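# Grip and raise the weighted bar off its rack

## Task

Take hold of the weighted bar and raise the whole of it at least three finger widths above where it rested on its rack. Keep gripping it and keep it motionless in the air, touching nothing except the hand or hands. At the end, no motor of either hand may show moving in hand_stopped_by, and nothing may be pushed or dropped off the table.

## Robot and tools

ROBOT. A humanoid upper body on a stand just past the table's -x edge, facing about +x. left_arm is on the +y side and carries a left hand; right_arm is on the -y side and carries a right hand. Each hand has five fingers; the left is the mirror of the right.

WORLD FRAME. Reported positions are in metres. The table top is z = 0 and +z is up. +x runs across the table away from the robot, and the near table edge is at x = 0.18. The pelvis sits 0.01 to 0.14 m above the table. Each shoulder is roughly 0.28 m above the pelvis, 0.06 m toward +x, and 0.10 m to its own side. A hand point cannot get farther than 0.62 m from its shoulder. The body may be slightly rotated or tilted, and printed positions drift more at long reach.

HAND POINT. This is the spot 0.05 m in front of the palm where index pad and thumb tip meet in a pinch. Its +z runs along the straightened fingers, and +y points out of the palm. On the right hand +x points across the palm away from the thumb; on the left hand +x points toward the thumb. Straight fingers extend 0.06 to 0.07 m past the point. A wrist bracket on the little-finger side protrudes 0.03 m beyond the point along +y and 0.11 m across the palm; it can collide.

THE ROW. Every command row has 28 numbers, each from -1 to 1, and both arms are always included. Order: left_arm dx, dy, dz, rx, ry, rz, then left_gripper little, ring, middle, index, thumb_bend, thumb_turn, force_limit, speed; then the same 14 for right_arm and right_gripper. dx to rz are an offset, not a pose: a target relative to that hand point's measured pose at the start of the action, expressed in the hand point's own axes. All rows of one action are measured from that same start. 1.0 equals 0.6 m or 180 degrees; rx, ry, rz form a single rotation vector. Each control step clips the commanded pose to within 70 mm and 16 degrees of the current pose, so big offsets take several actions.

HAND NUMBERS. Finger and thumb targets are absolute: +1 open/straight, -1 fully curled. thumb_turn +1 puts the thumb beside the palm, -1 in front of it facing the fingers. A pinch is near index -0.22, thumb_bend -0.75, thumb_turn -0.57. force_limit maps -1..+1 to about 0..10 N at the fingertip (0..15 N for the two thumb motors) and only stops closing. speed maps -1..+1 to near zero..full (0.6 s for a full travel). For a gentle grip close with speed -0.9 or below. A wrap grip with the thumb fully opposed fits objects 0.035 to 0.08 m thick, lying across the palm on the wrist side of the hand point; turn the thumb before arriving. A motor moves only when its target changes by 0.01 or more. Every row must carry all eight hand numbers: to keep a hand unchanged, repeat the last eight sent to it, or if none yet, its hand_measured six plus hand_force_limit and hand_speed. To squeeze harder, raise force_limit and send a target more closed than hand_measured; to loosen, send one more open.

TOOLS.
- execute_actions(actions): a list of actions, each a list of up to 15 rows, one row per 1/30 s step; a short action repeats its final row until 15 steps. An empty list just reports state.
- move(target, speed, blocking): target is one 28-number row, offsets taken from the latest reported pose. Straight-line paths for both arms, ending together, 0.5 to 10 s long. speed in m/s, 0.002 to 0.5 (default 0.25); turning up to twice that in rad/s. Paths do not avoid obstacles or the other arm. Faster contact hits harder; aiming deeper past contact presses harder. blocking=false returns after 0.5 s; then only wait or stop are accepted until the move has ended.
- wait(seconds): 0 to 10; arms keep their last command.
- stop(): brakes a running move; needs some stopping distance.
- zoom_image(camera, region): camera is cam_head, cam_high, cam_left_wrist or cam_right_wrist; region [x0, y0, x1, y1] pixels, at most 504 by 504. Images are 896x504.
- show_instructions(): shows the reference images.
- finished_scene(scene): ends the current scene, given its number; irreversible.

READING RESULTS. The state line gives each hand point's end_effector_position and end_effector_quat_wxyz in the world frame. Hand target lines show where the controller is now steering. pose unreachable means a clearance check altered or blocked that arm's command. Step readings list positions at some steps; HELD marks steps where an arm's command was held back. A move adds a move: line: done, off_target, moving, held or fault, plus limits=paced (pose clipped) or limits=held (steps blocked, after which the arm may jump fast), and each hand point's distance to its target. hand_measured, hand_stopped_by and hand_load_n give six values in motor order. hand_stopped_by words: moving, target, force, stalled, fault (dead motor). hand_load_n is positive when something pushes a finger open; loads falling near zero mean the grip is lost.

AVOID. Arms or hands striking or pressing on each other. Joint torque reaching its limit (22.2 N m for most joints, 4.45 for wrist pitch and yaw, the held load included) halts that arm for 10 s. MOTOR HOT warns from 90 °C; at 120 °C the arm goes limp and falls. Do not drop the bar, slam it, or knock anything off the table. Before ending, make sure every hand motor has settled (not moving).

Each tool is called after "Call:" in YAML: its name, and indented under it one key for each argument.

Reference images:

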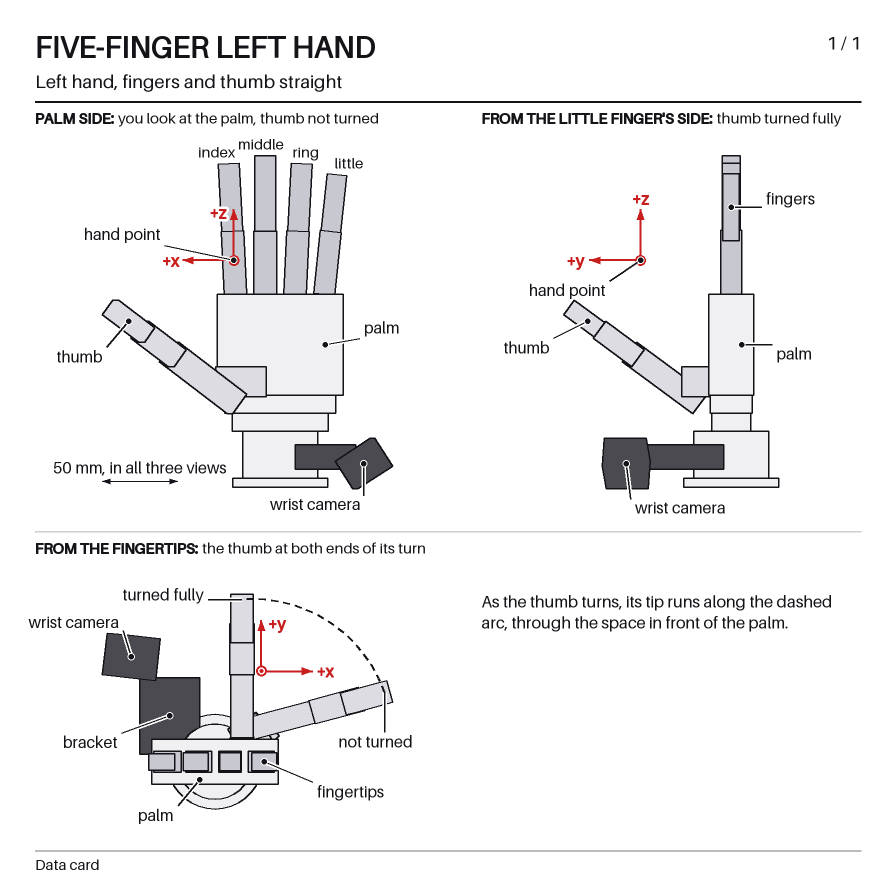

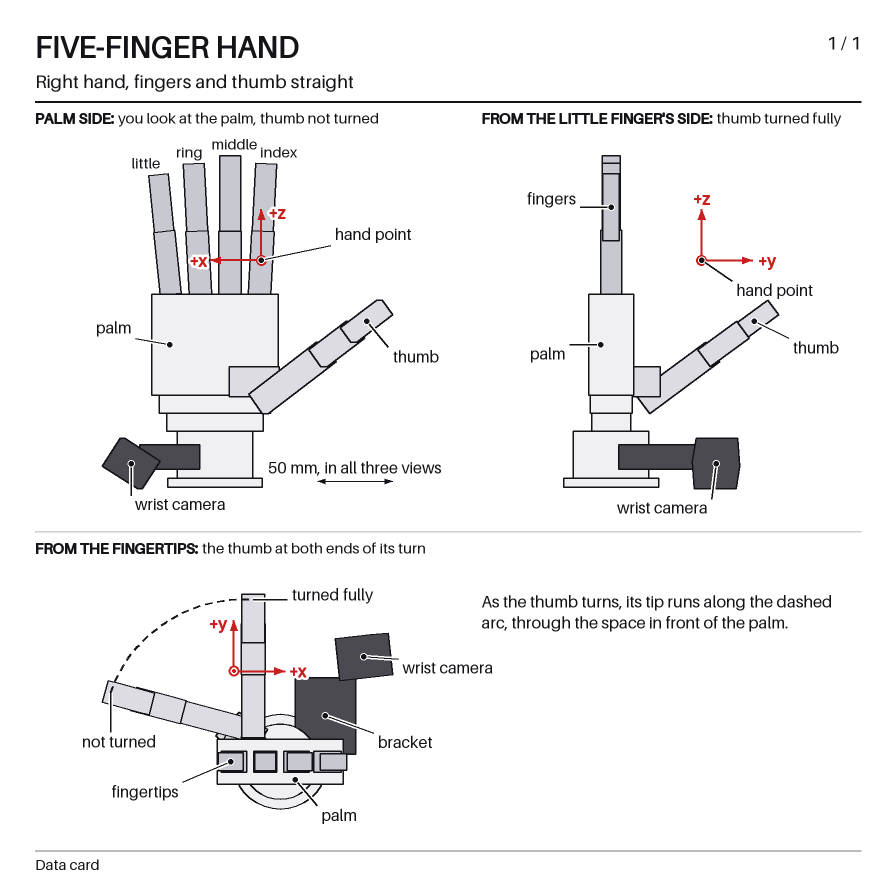

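## Session

Call:
execute_actions:
  actions: []

Scene clock: 0.00 s.
left_arm: end_effector_position=(+0.0961, +0.1173, +0.4214) hand_measured=(+1.000, +1.000, +1.000, +1.000, +1.000, +1.000) hand_load_n=(+0.0, +0.0, +0.0, +0.0, +0.0, +0.0) hand_stopped_by=(target, target, target, target, target, target) hand_force_limit=0.00 hand_speed=-0.80 end_effector_quat_wxyz=(+0.013, -0.014, -0.199, +0.980) | right_arm: end_effector_position=(+0.2088, -0.1176, +0.4217) hand_measured=(+1.000, +1.000, +1.000, +1.000, +1.000, +1.000) hand_load_n=(+0.0, +0.0, +0.0, +0.0, +0.0, +0.0) hand_stopped_by=(target, target, target, target, target, target) hand_force_limit=0.00 hand_speed=-0.80 end_effector_quat_wxyz=(+0.974, -0.154, +0.161, +0.048)
Joint positions: left_arm=[ 0.002  0.443  0.377 -0.673 -0.619 -1.047 -0.465] | right_arm=[-0.155 -0.447 -0.235 -0.381  0.563 -0.853  0.358]
Joint velocities: left_arm=[ 0.003  0.    -0.017  0.    -0.015  0.     0.   ] | right_arm=[ 0.    -0.006 -0.002  0.003  0.003  0.     0.   ]
Motor temperatures (°C, as the motors report them): left_arm=[43 38 46 40 40 32 31] | right_arm=[46 42 47 40 41 30 32]
Hand target (left_arm): +0.096, +0.117, +0.421; +0.013, -0.014, -0.199, +0.980
Hand target (right_arm): +0.209, -0.118, +0.422; +0.974, -0.154, +0.161, +0.048

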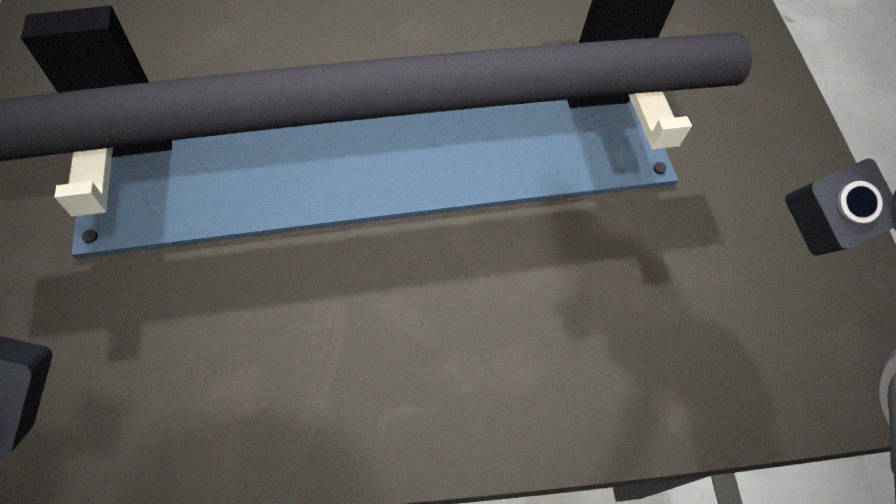

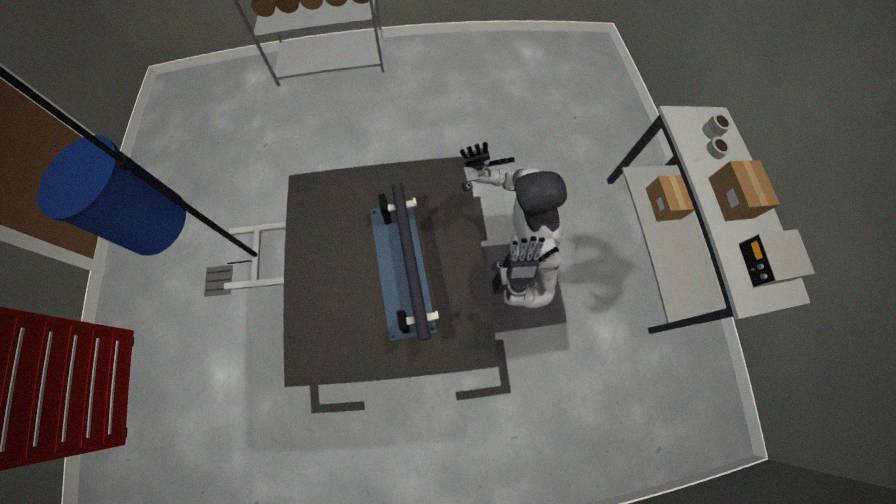

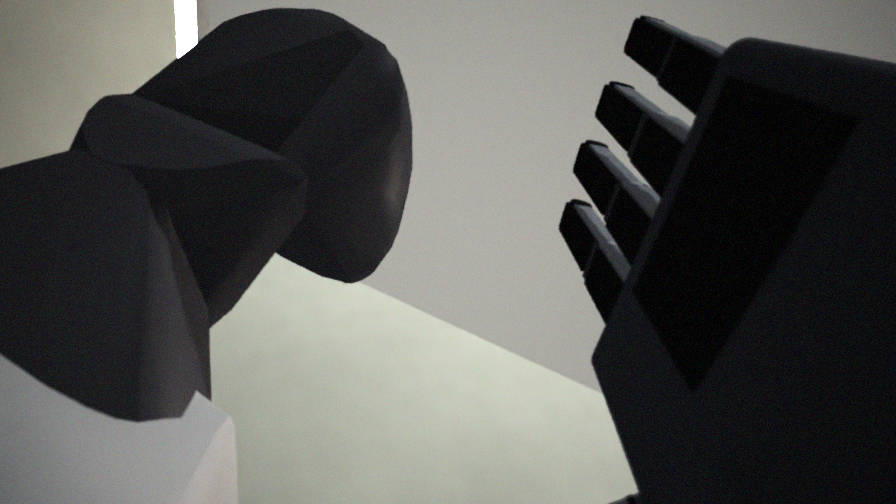

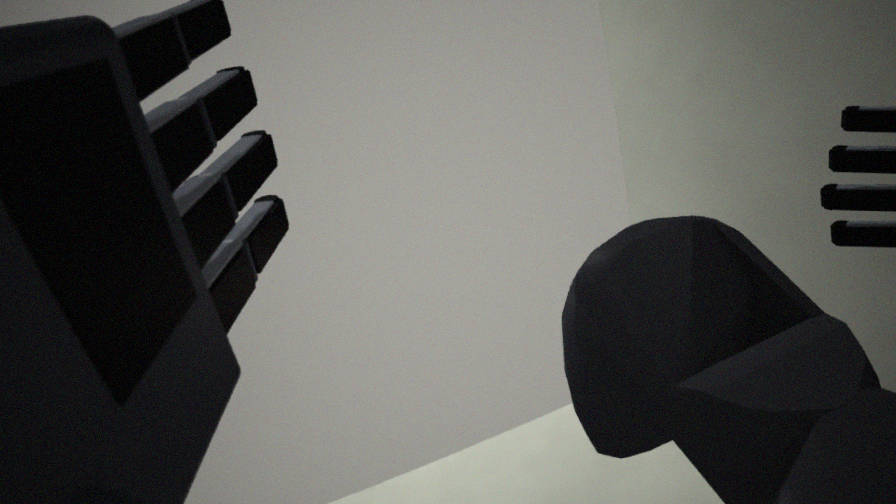

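Call:
zoom_image:
  camera: "cam_high"
  region: [300, 150, 580, 360]

Call:
zoom_image:
  camera: "cam_head"
  region: [500, 0, 800, 200]

Call:
zoom_image:
  camera: "cam_head"
  region: [0, 0, 300, 270]

Region (300, 150, 580, 360) of cam_high's 896x504 image, scaled by 1.800, with more detail than that image has; it fills the top 378 rows of this view, and the rest is white.

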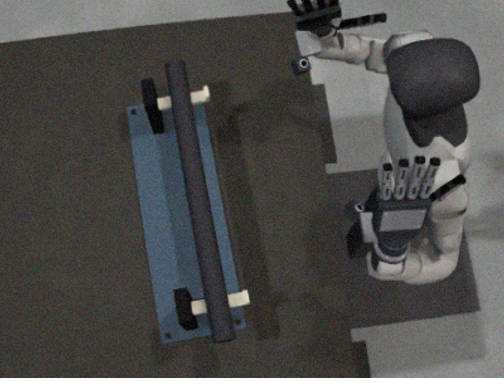

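Region (500, 0, 800, 200) of cam_head's 896x504 image, scaled by 1.680, with more detail than that image has.

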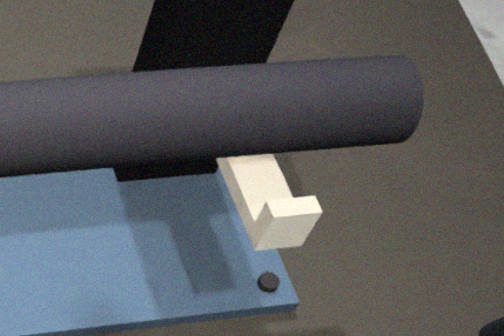

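Region (0, 0, 300, 270) of cam_head's 896x504 image, scaled by 1.680, with more detail than that image has; it fills the top 454 rows of this view, and the rest is white.

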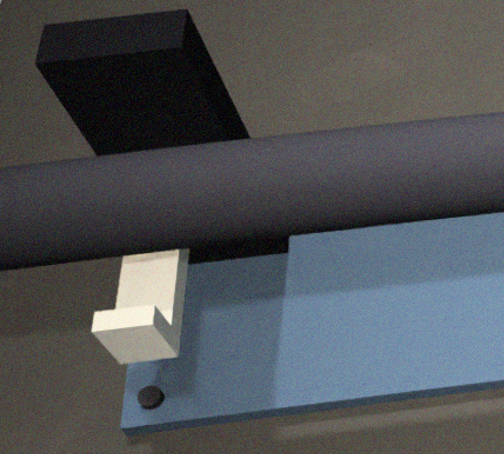

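Call:
move:
  target: [-0.475,0.082,-0.287,-0.418,-0.577,0.160, 1,1,1,1,1,-1,0.5,1, 0.391,0.0165,-0.167,-0.387,0.465,-0.255, 1,1,1,1,1,-1,0.5,1]
  speed: 0.2

Scene clock: 66.17 s.
left_arm: end_effector_position=(+0.3796, +0.1089, +0.2408) hand_measured=(+1.000, +1.000, +1.000, +1.000, +1.000, -1.000) hand_load_n=(+0.0, +0.0, +0.0, +0.0, +0.0, +0.0) hand_stopped_by=(target, target, target, target, target, target) hand_force_limit=0.50 hand_speed=1.00 end_effector_quat_wxyz=(-0.307, +0.638, -0.635, +0.310) | right_arm: end_effector_position=(+0.4033, -0.1419, +0.2763) hand_measured=(+1.000, +1.000, +1.000, +1.000, +1.000, -1.000) hand_load_n=(+0.0, +0.0, +0.0, +0.0, +0.0, +0.0) hand_stopped_by=(target, target, target, target, target, target) hand_force_limit=0.50 hand_speed=1.00 end_effector_quat_wxyz=(-0.365, +0.621, -0.598, +0.351)
Joint positions: left_arm=[-1.581  1.113 -0.995 -0.508  0.475  1.249 -1.34 ] | right_arm=[-1.382 -1.364  0.732 -0.441 -0.126  0.902  0.953]
Joint velocities: left_arm=[-0.003 -0.008  0.002 -0.005  0.037  0.001 -0.032] | right_arm=[ 0.006 -0.008  0.005  0.023  0.008  0.     0.   ]
Motor temperatures (°C, as the motors report them): left_arm=[45 40 47 41 40 33 32] | right_arm=[49 44 48 41 41 31 33]
Hand target (left_arm): +0.380, +0.109, +0.241; -0.308, +0.638, -0.634, +0.310
Hand target (right_arm): +0.404, -0.142, +0.277; -0.365, +0.620, -0.599, +0.352
Off the commanded pose (left_arm): 0.024 m, 6 deg.
Off the commanded pose (right_arm): 0.028 m, 7 deg.
joint sent to its limit (left arm) — the command would take joint 1 (shoulder pitch) past its lower limit, so that joint was sent only as far as its limit.
move: off_target (left_arm, right_arm); limits=paced
camera_calibration (this result's frames):
cam_left_wrist: T_world_to_cam=[[0.61774, 0.174627, 0.766748, -0.439819], [-0.301528, -0.847909, 0.436041, 0.107841], [0.726277, -0.500556, -0.471133, 0.0259657], [0, 0, 0, 1]] pos_world=[0.285353, 0.181241, 0.302441]
cam_right_wrist: T_world_to_cam=[[-0.508612, 0.0595326, -0.858935, 0.446945], [-0.435284, 0.842948, 0.316175, 0.213881], [0.74286, 0.534691, -0.40282, 0.0158167], [0, 0, 0, 1]] pos_world=[0.308671, -0.215355, 0.322645]

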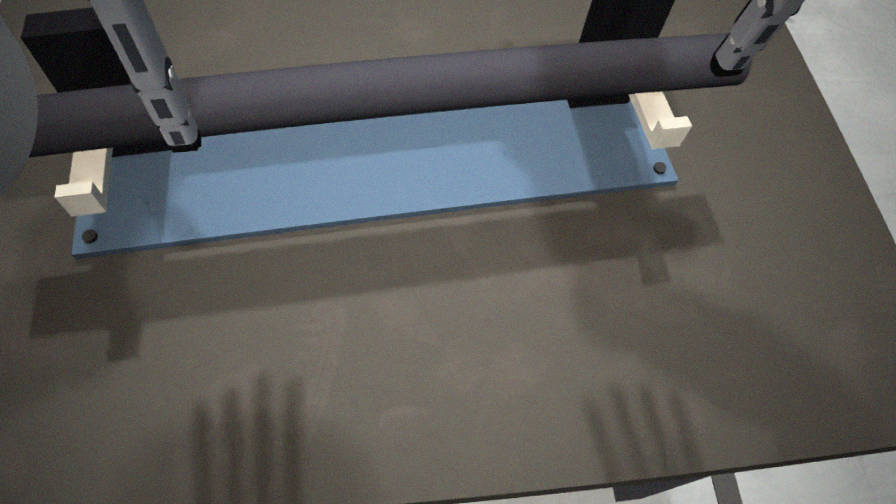

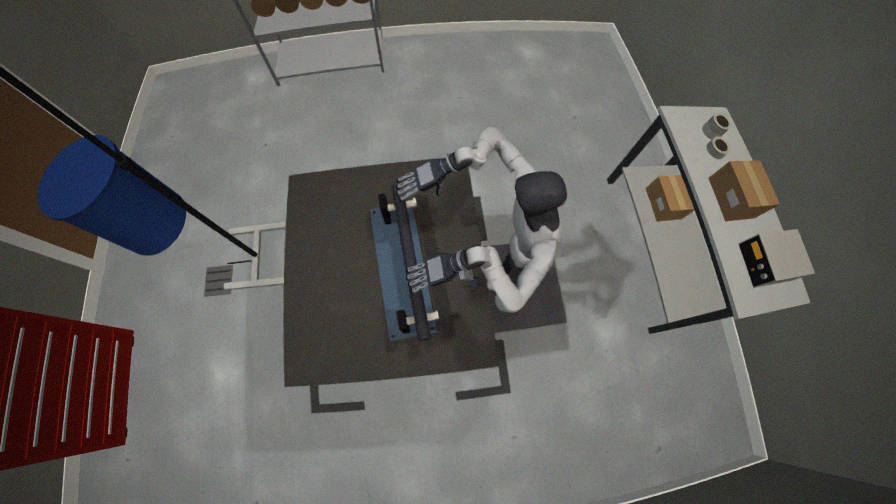

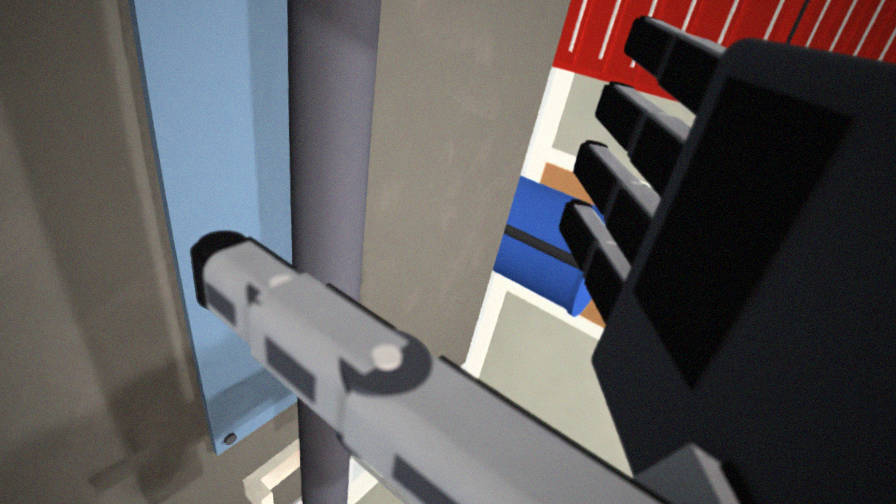

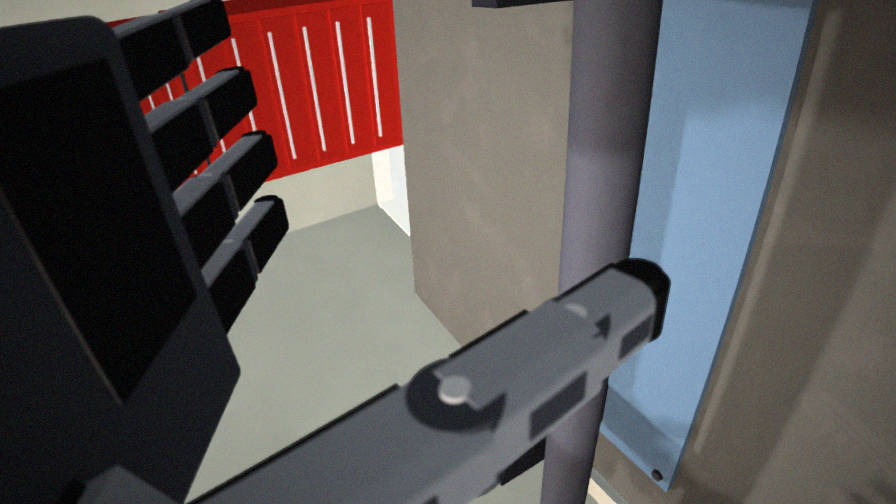

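Call:
move:
  target: [-0.006,0.0095,0.154,0,-0.0218,-0.0172, 1,1,1,1,1,-1,0.5,1, -0.131,0.064,0.211,0,-0.0145,-0.008, 1,1,1,1,1,-1,0.5,1]
  speed: 0.12

Scene clock: 97.07 s.
left_arm: end_effector_position=(+0.4500, +0.1130, +0.1804) hand_measured=(+1.000, +1.000, +1.000, +1.000, +1.000, -1.000) hand_load_n=(+0.0, +0.0, +0.0, +0.0, +0.0, +0.0) hand_stopped_by=(target, target, target, target, target, target) hand_force_limit=0.50 hand_speed=1.00 end_effector_quat_wxyz=(-0.314, +0.669, -0.603, +0.300) | right_arm: end_effector_position=(+0.4817, -0.0564, +0.1737) hand_measured=(+1.000, +1.000, +1.000, +1.000, +1.000, -1.000) hand_load_n=(+0.0, +0.0, +0.0, +0.0, +0.0, +0.0) hand_stopped_by=(target, target, target, target, target, target) hand_force_limit=0.50 hand_speed=1.00 end_effector_quat_wxyz=(-0.365, +0.644, -0.576, +0.347)
Joint positions: left_arm=[-1.409  0.85  -0.966 -0.026  0.462  1.042 -1.021] | right_arm=[-1.4   -0.724  1.024  0.12  -0.331  0.837  0.653]
Joint velocities: left_arm=[-0.003  0.    -0.005 -0.008 -0.003  0.     0.   ] | right_arm=[-0.002 -0.002 -0.015  0.009  0.002  0.     0.   ]
Motor temperatures (°C, as the motors report them): left_arm=[57 39 49 40 40 32 32] | right_arm=[54 44 49 41 41 31 33]
Hand target (left_arm): +0.450, +0.112, +0.180; -0.313, +0.669, -0.604, +0.301
Hand target (right_arm): +0.483, -0.057, +0.175; -0.366, +0.643, -0.574, +0.350
Off the commanded pose (left_arm): 0.002 m, 1 deg.
Off the commanded pose (right_arm): 0.013 m, 2 deg.
move: off_target (right_arm)
camera_calibration (this result's frames):
cam_left_wrist: T_world_to_cam=[[0.601444, 0.242538, 0.76121, -0.437093], [-0.220952, -0.865143, 0.450231, 0.122007], [0.767753, -0.43898, -0.466746, -0.077995], [0, 0, 0, 1]] pos_world=[0.349726, 0.177327, 0.241384]
cam_right_wrist: T_world_to_cam=[[-0.514645, 0.00630824, -0.85738, 0.393226], [-0.482341, 0.824604, 0.295594, 0.233569], [0.708864, 0.565676, -0.421335, -0.108166], [0, 0, 0, 1]] pos_world=[0.391707, -0.133896, 0.222529]

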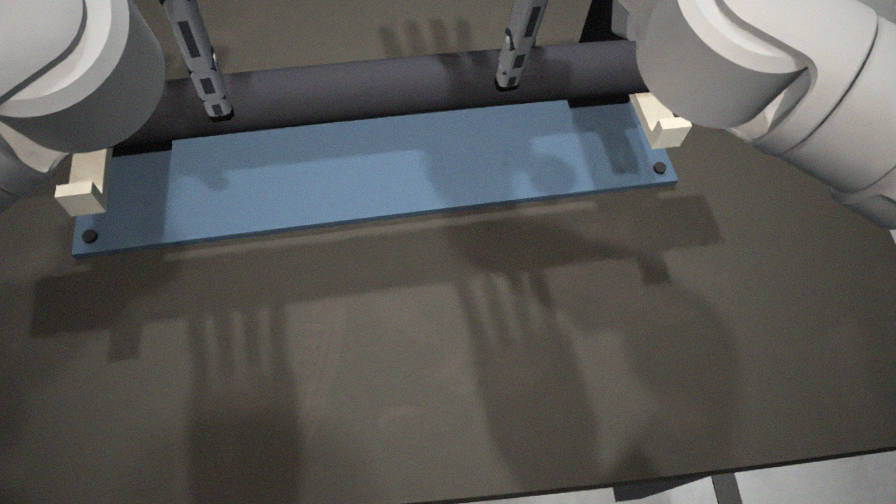

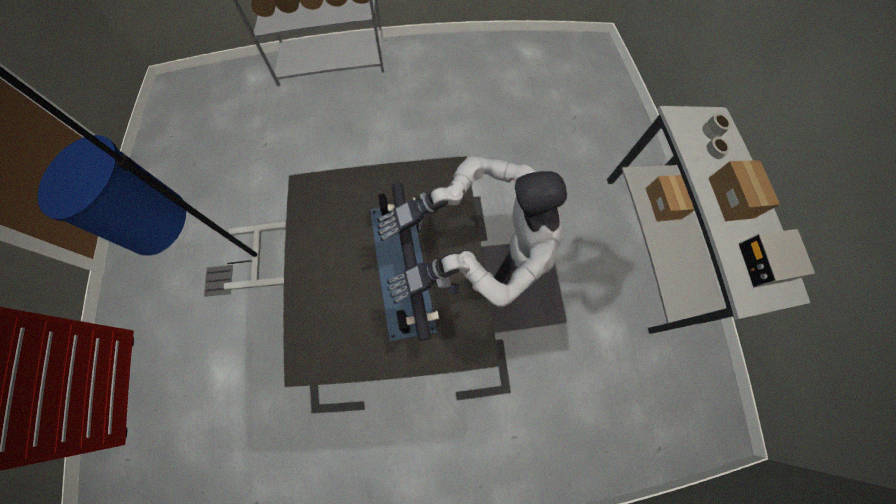

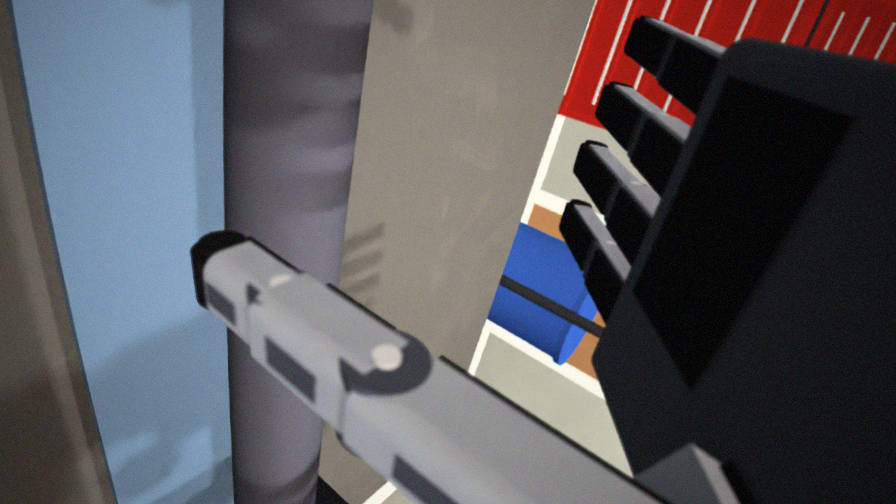

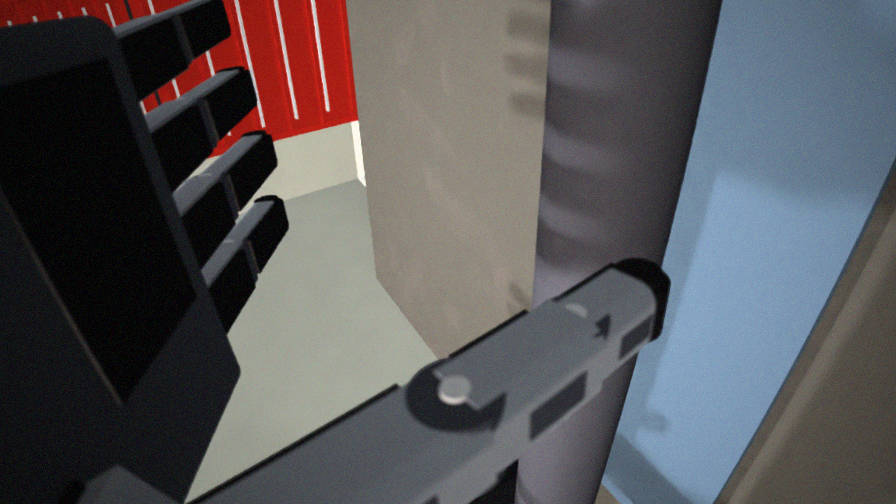

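Call:
move:
  target: [0,0.1,0,0,0,0, 1,1,1,1,1,-1,0.5,1, 0,0.1,0,0,0,0, 1,1,1,1,1,-1,0.5,1]
  speed: 0.06

Scene clock: 122.07 s.
left_arm: end_effector_position=(+0.4137, +0.1072, +0.1328) hand_measured=(+1.000, +1.000, +1.000, +1.000, +1.000, -1.000) hand_load_n=(+0.0, +0.0, +0.0, +0.0, +0.0, +0.0) hand_stopped_by=(target, target, target, target, target, target) hand_force_limit=0.50 hand_speed=1.00 end_effector_quat_wxyz=(-0.310, +0.672, -0.601, +0.301) | right_arm: end_effector_position=(+0.4495, -0.0593, +0.1206) hand_measured=(+1.000, +1.000, +1.000, +1.000, +1.000, -1.000) hand_load_n=(+0.0, +0.0, +0.0, +0.0, +0.0, +0.0) hand_stopped_by=(target, target, target, target, target, target) hand_force_limit=0.50 hand_speed=1.00 end_effector_quat_wxyz=(-0.364, +0.648, -0.574, +0.344)
Joint positions: left_arm=[-1.202  0.868 -1.002 -0.303  0.53   1.254 -0.932] | right_arm=[-1.192 -0.748  1.058 -0.092 -0.372  0.962  0.52 ]
Joint velocities: left_arm=[ 0.005 -0.002  0.    -0.012 -0.009  0.001  0.003] | right_arm=[-0.005 -0.014 -0.003 -0.006  0.017  0.001 -0.002]
Motor temperatures (°C, as the motors report them): left_arm=[64 39 50 40 40 33 33] | right_arm=[62 44 49 41 41 31 34]
Hand target (left_arm): +0.414, +0.108, +0.134; -0.313, +0.672, -0.600, +0.302
Hand target (right_arm): +0.451, -0.060, +0.122; -0.365, +0.647, -0.572, +0.348
Off the commanded pose (left_arm): 0.002 m, 1 deg.
Off the commanded pose (right_arm): 0.003 m, 1 deg.
move: done
camera_calibration (this result's frames):
cam_left_wrist: T_world_to_cam=[[0.604493, 0.252734, 0.755456, -0.379173], [-0.215591, -0.861045, 0.460568, 0.126381], [0.766883, -0.441279, -0.466008, -0.0743879], [0, 0, 0, 1]] pos_world=[0.313501, 0.171824, 0.193576]
cam_right_wrist: T_world_to_cam=[[-0.519418, -0.00066993, -0.85452, 0.332514], [-0.487829, 0.821265, 0.295882, 0.2383], [0.70159, 0.570546, -0.426907, -0.101856], [0, 0, 0, 1]] pos_world=[0.360425, -0.137371, 0.170149]

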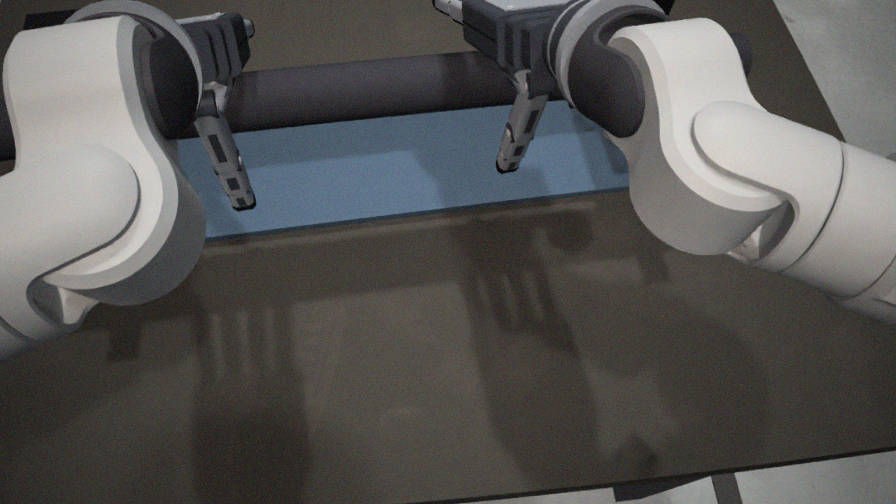

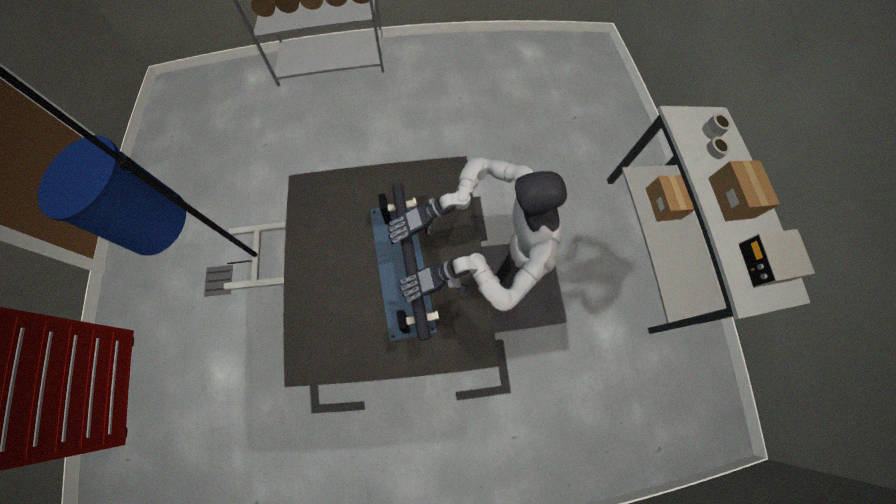

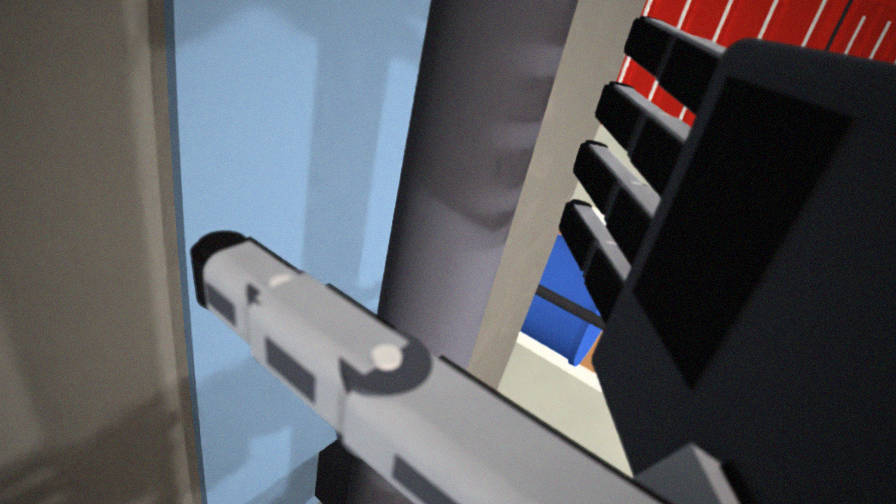

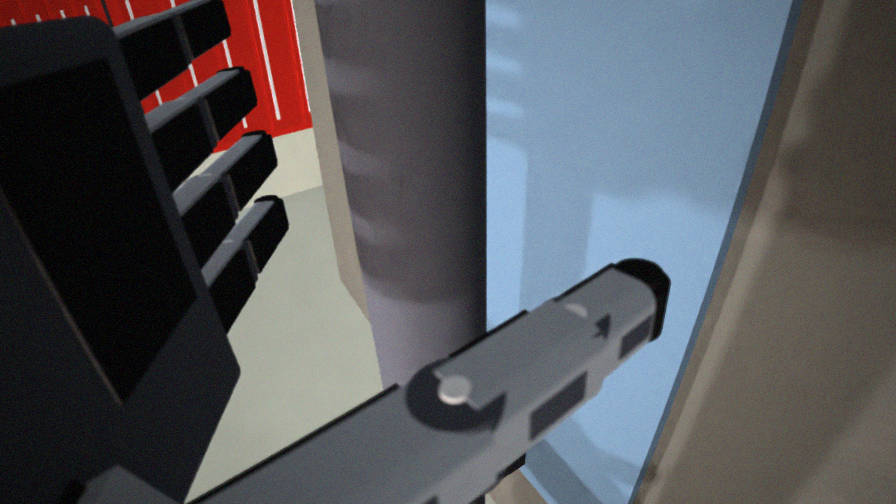

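Call:
move:
  target: [0,0.018,0.1,0,0,0, 1,1,1,1,1,-1,0.5,1, 0,0.012,0.09,0,0,0, 1,1,1,1,1,-1,0.5,1]
  speed: 0.05

Scene clock: 126.17 s.
left_arm: end_effector_position=(+0.4547, +0.1121, +0.0877) hand_measured=(+1.000, +1.000, +1.000, +1.000, +1.000, -1.000) hand_load_n=(+0.0, +0.0, +0.0, +0.0, +0.0, +0.0) hand_stopped_by=(target, target, target, target, target, target) hand_force_limit=0.50 hand_speed=1.00 end_effector_quat_wxyz=(-0.310, +0.675, -0.599, +0.301) | right_arm: end_effector_position=(+0.4882, -0.0562, +0.0832) hand_measured=(+1.000, +1.000, +1.000, +1.000, +1.000, -1.000) hand_load_n=(+0.0, +0.0, +0.0, +0.0, +0.0, +0.0) hand_stopped_by=(target, target, target, target, target, target) hand_force_limit=0.50 hand_speed=1.00 end_effector_quat_wxyz=(-0.356, +0.654, -0.570, +0.347)
Joint positions: left_arm=[-1.127  0.701 -0.916  0.126  0.468  0.939 -0.702] | right_arm=[-1.219 -0.544  1.051  0.419 -0.365  0.658  0.389]
Joint velocities: left_arm=[ 0.     0.003  0.    -0.002  0.014 -0.003  0.   ] | right_arm=[-0.002  0.009 -0.017  0.003  0.    -0.004  0.   ]
Motor temperatures (°C, as the motors report them): left_arm=[64 39 50 40 40 33 33] | right_arm=[62 44 49 41 41 31 34]
Hand target (left_arm): +0.455, +0.111, +0.087; -0.307, +0.675, -0.599, +0.302
Hand target (right_arm): +0.489, -0.054, +0.084; -0.359, +0.653, -0.570, +0.346
Off the commanded pose (left_arm): 0.003 m, 0 deg.
Off the commanded pose (right_arm): 0.006 m, 1 deg.
move: off_target (right_arm)
camera_calibration (this result's frames):
cam_left_wrist: T_world_to_cam=[[0.60259, 0.258544, 0.75501, -0.370958], [-0.211161, -0.860695, 0.463266, 0.157881], [0.769608, -0.438588, -0.464051, -0.126439], [0, 0, 0, 1]] pos_world=[0.354182, 0.176341, 0.148262]
cam_right_wrist: T_world_to_cam=[[-0.525452, -0.020002, -0.850588, 0.32219], [-0.489069, 0.825155, 0.28272, 0.267694], [0.696212, 0.564552, -0.443362, -0.143042], [0, 0, 0, 1]] pos_world=[0.399804, -0.13369, 0.134949]

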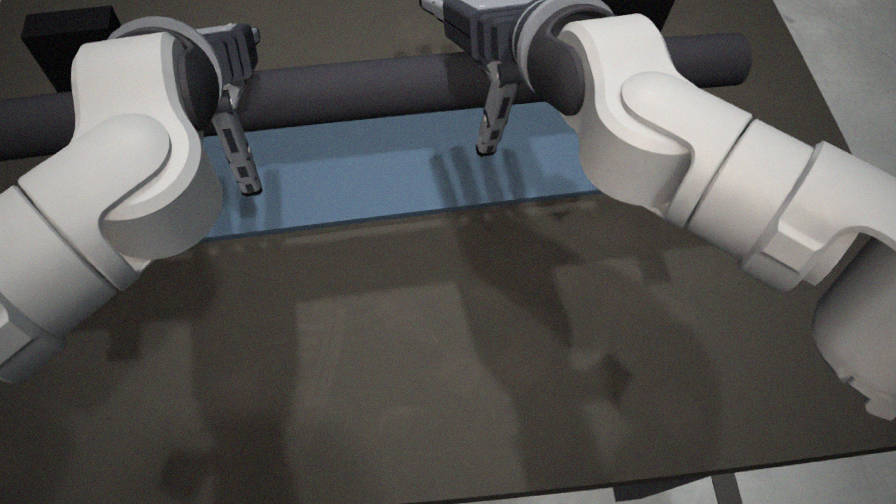

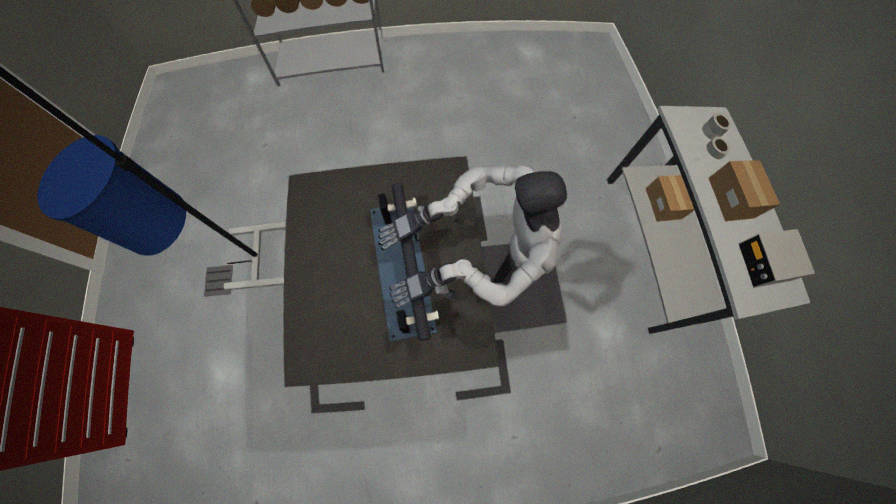

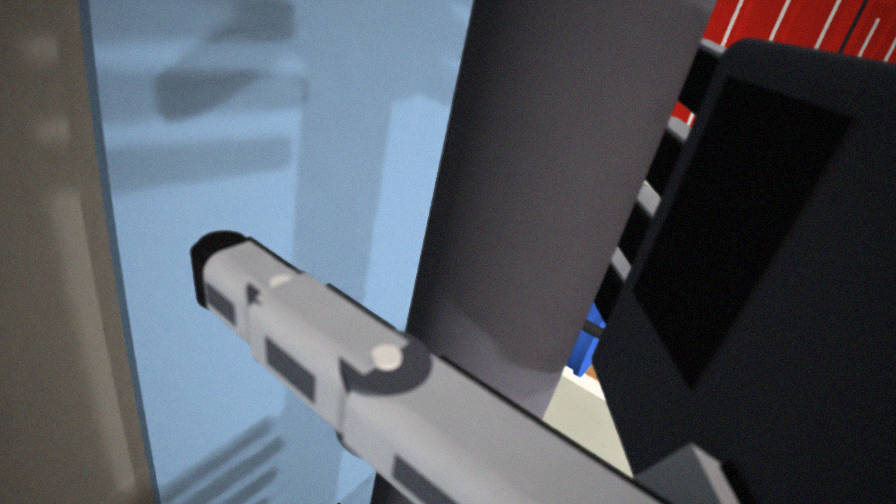

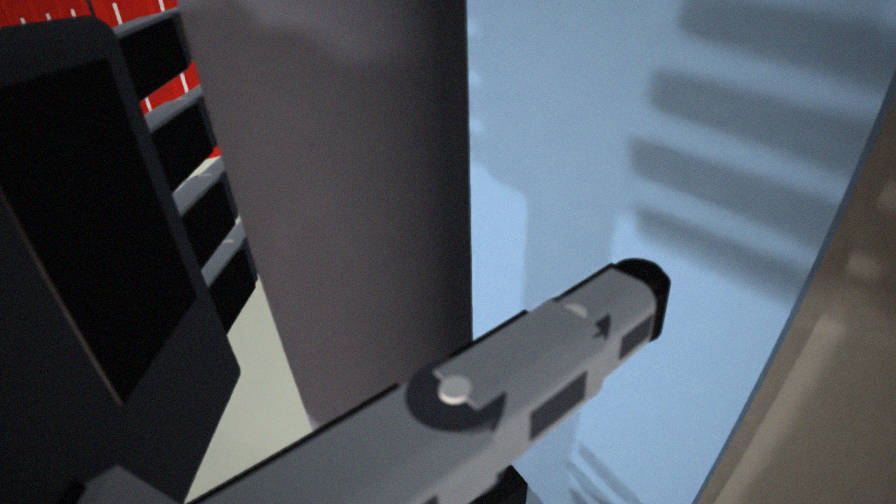

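Call:
move:
  target: [0,0,0,0,0,0, -1,-1,-1,-1,-1,-1,1,-0.3, 0,0,0,0,0,0, -1,-1,-1,-1,-1,-1,1,-0.3]
  speed: 0.05

Scene clock: 129.20 s.
left_arm: end_effector_position=(+0.4571, +0.1135, +0.0893) hand_measured=(-0.260, -0.274, -0.302, -0.314, +0.210, -1.000) hand_load_n=(+3.5, +5.0, +10.5, +9.5, +19.0, +3.0) hand_stopped_by=(force, force, force, force, force, target) hand_force_limit=1.00 hand_speed=-0.30 end_effector_quat_wxyz=(-0.316, +0.670, -0.600, +0.304) | right_arm: end_effector_position=(+0.4824, -0.0570, +0.0742) hand_measured=(-0.462, -0.428, -0.392, -0.364, +0.068, -1.000) hand_load_n=(+12.0, +10.5, +6.5, +7.0, +15.0, +2.0) hand_stopped_by=(force, force, force, force, force, target) hand_force_limit=1.00 hand_speed=-0.30 end_effector_quat_wxyz=(-0.348, +0.659, -0.575, +0.338)
Joint positions: left_arm=[-1.128  0.705 -0.918  0.128  0.473  0.929 -0.693] | right_arm=[-1.204 -0.541  1.054  0.421 -0.361  0.654  0.397]
Joint velocities: left_arm=[ 0.008  0.014  0.005  0.015 -0.012  0.     0.   ] | right_arm=[ 0.005 -0.011  0.009 -0.015 -0.008  0.     0.   ]
Motor temperatures (°C, as the motors report them): left_arm=[64 40 50 40 40 33 33] | right_arm=[63 43 49 41 41 31 34]
Hand target (left_arm): +0.455, +0.112, +0.088; -0.310, +0.674, -0.599, +0.301
Hand target (right_arm): +0.488, -0.056, +0.083; -0.356, +0.654, -0.570, +0.347
Off the commanded pose (left_arm): 0.003 m, 1 deg.
Off the commanded pose (right_arm): 0.011 m, 2 deg.
move: off_target (right_arm)
camera_calibration (this result's frames):
cam_left_wrist: T_world_to_cam=[[0.593857, 0.248878, 0.76511, -0.3697], [-0.221832, -0.863447, 0.453045, 0.164924], [0.773385, -0.43877, -0.457555, -0.129196], [0, 0, 0, 1]] pos_world=[0.356053, 0.177726, 0.149029]
cam_right_wrist: T_world_to_cam=[[-0.548317, -0.0215081, -0.835994, 0.321362], [-0.482081, 0.82498, 0.294966, 0.263728], [0.683334, 0.564752, -0.46272, -0.134964], [0, 0, 0, 1]] pos_world=[0.395573, -0.134438, 0.128416]

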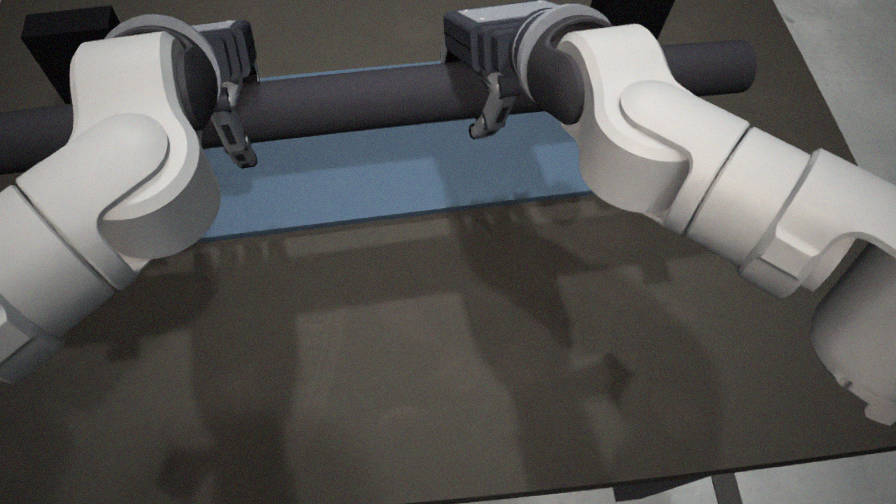

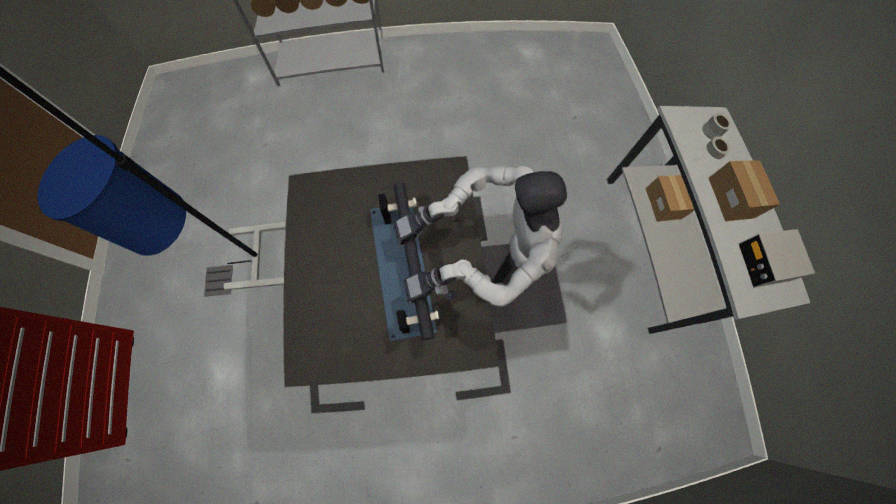

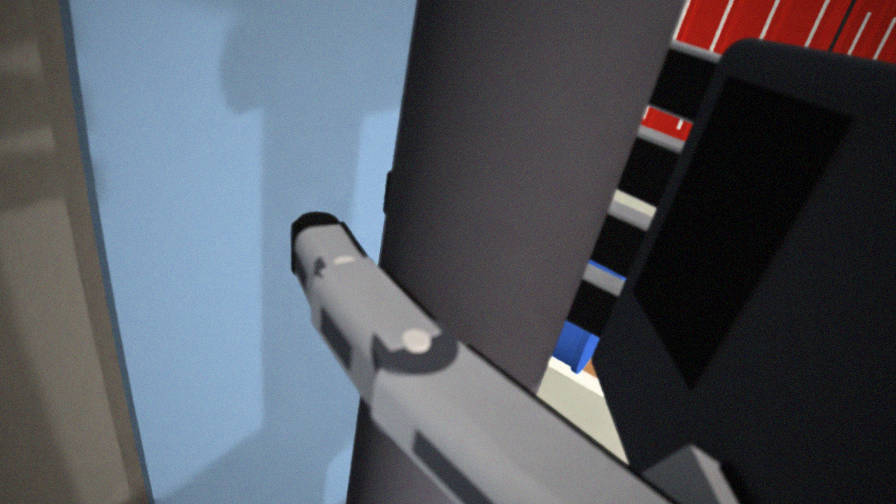

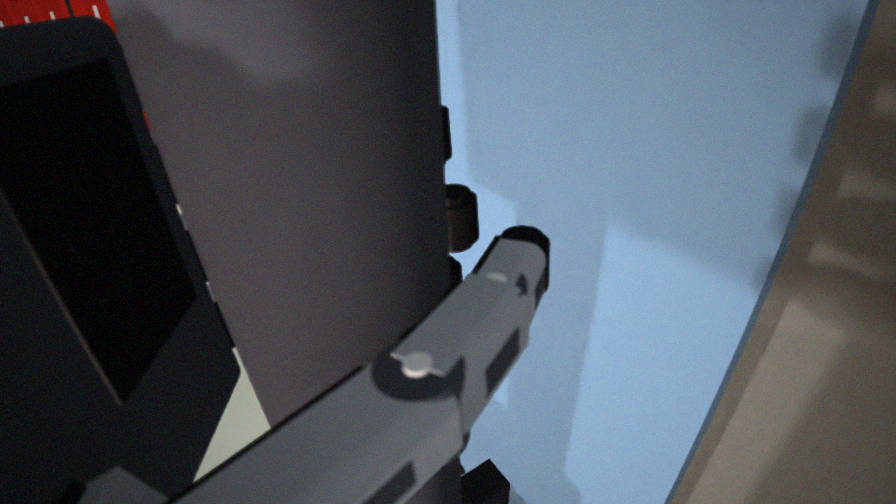

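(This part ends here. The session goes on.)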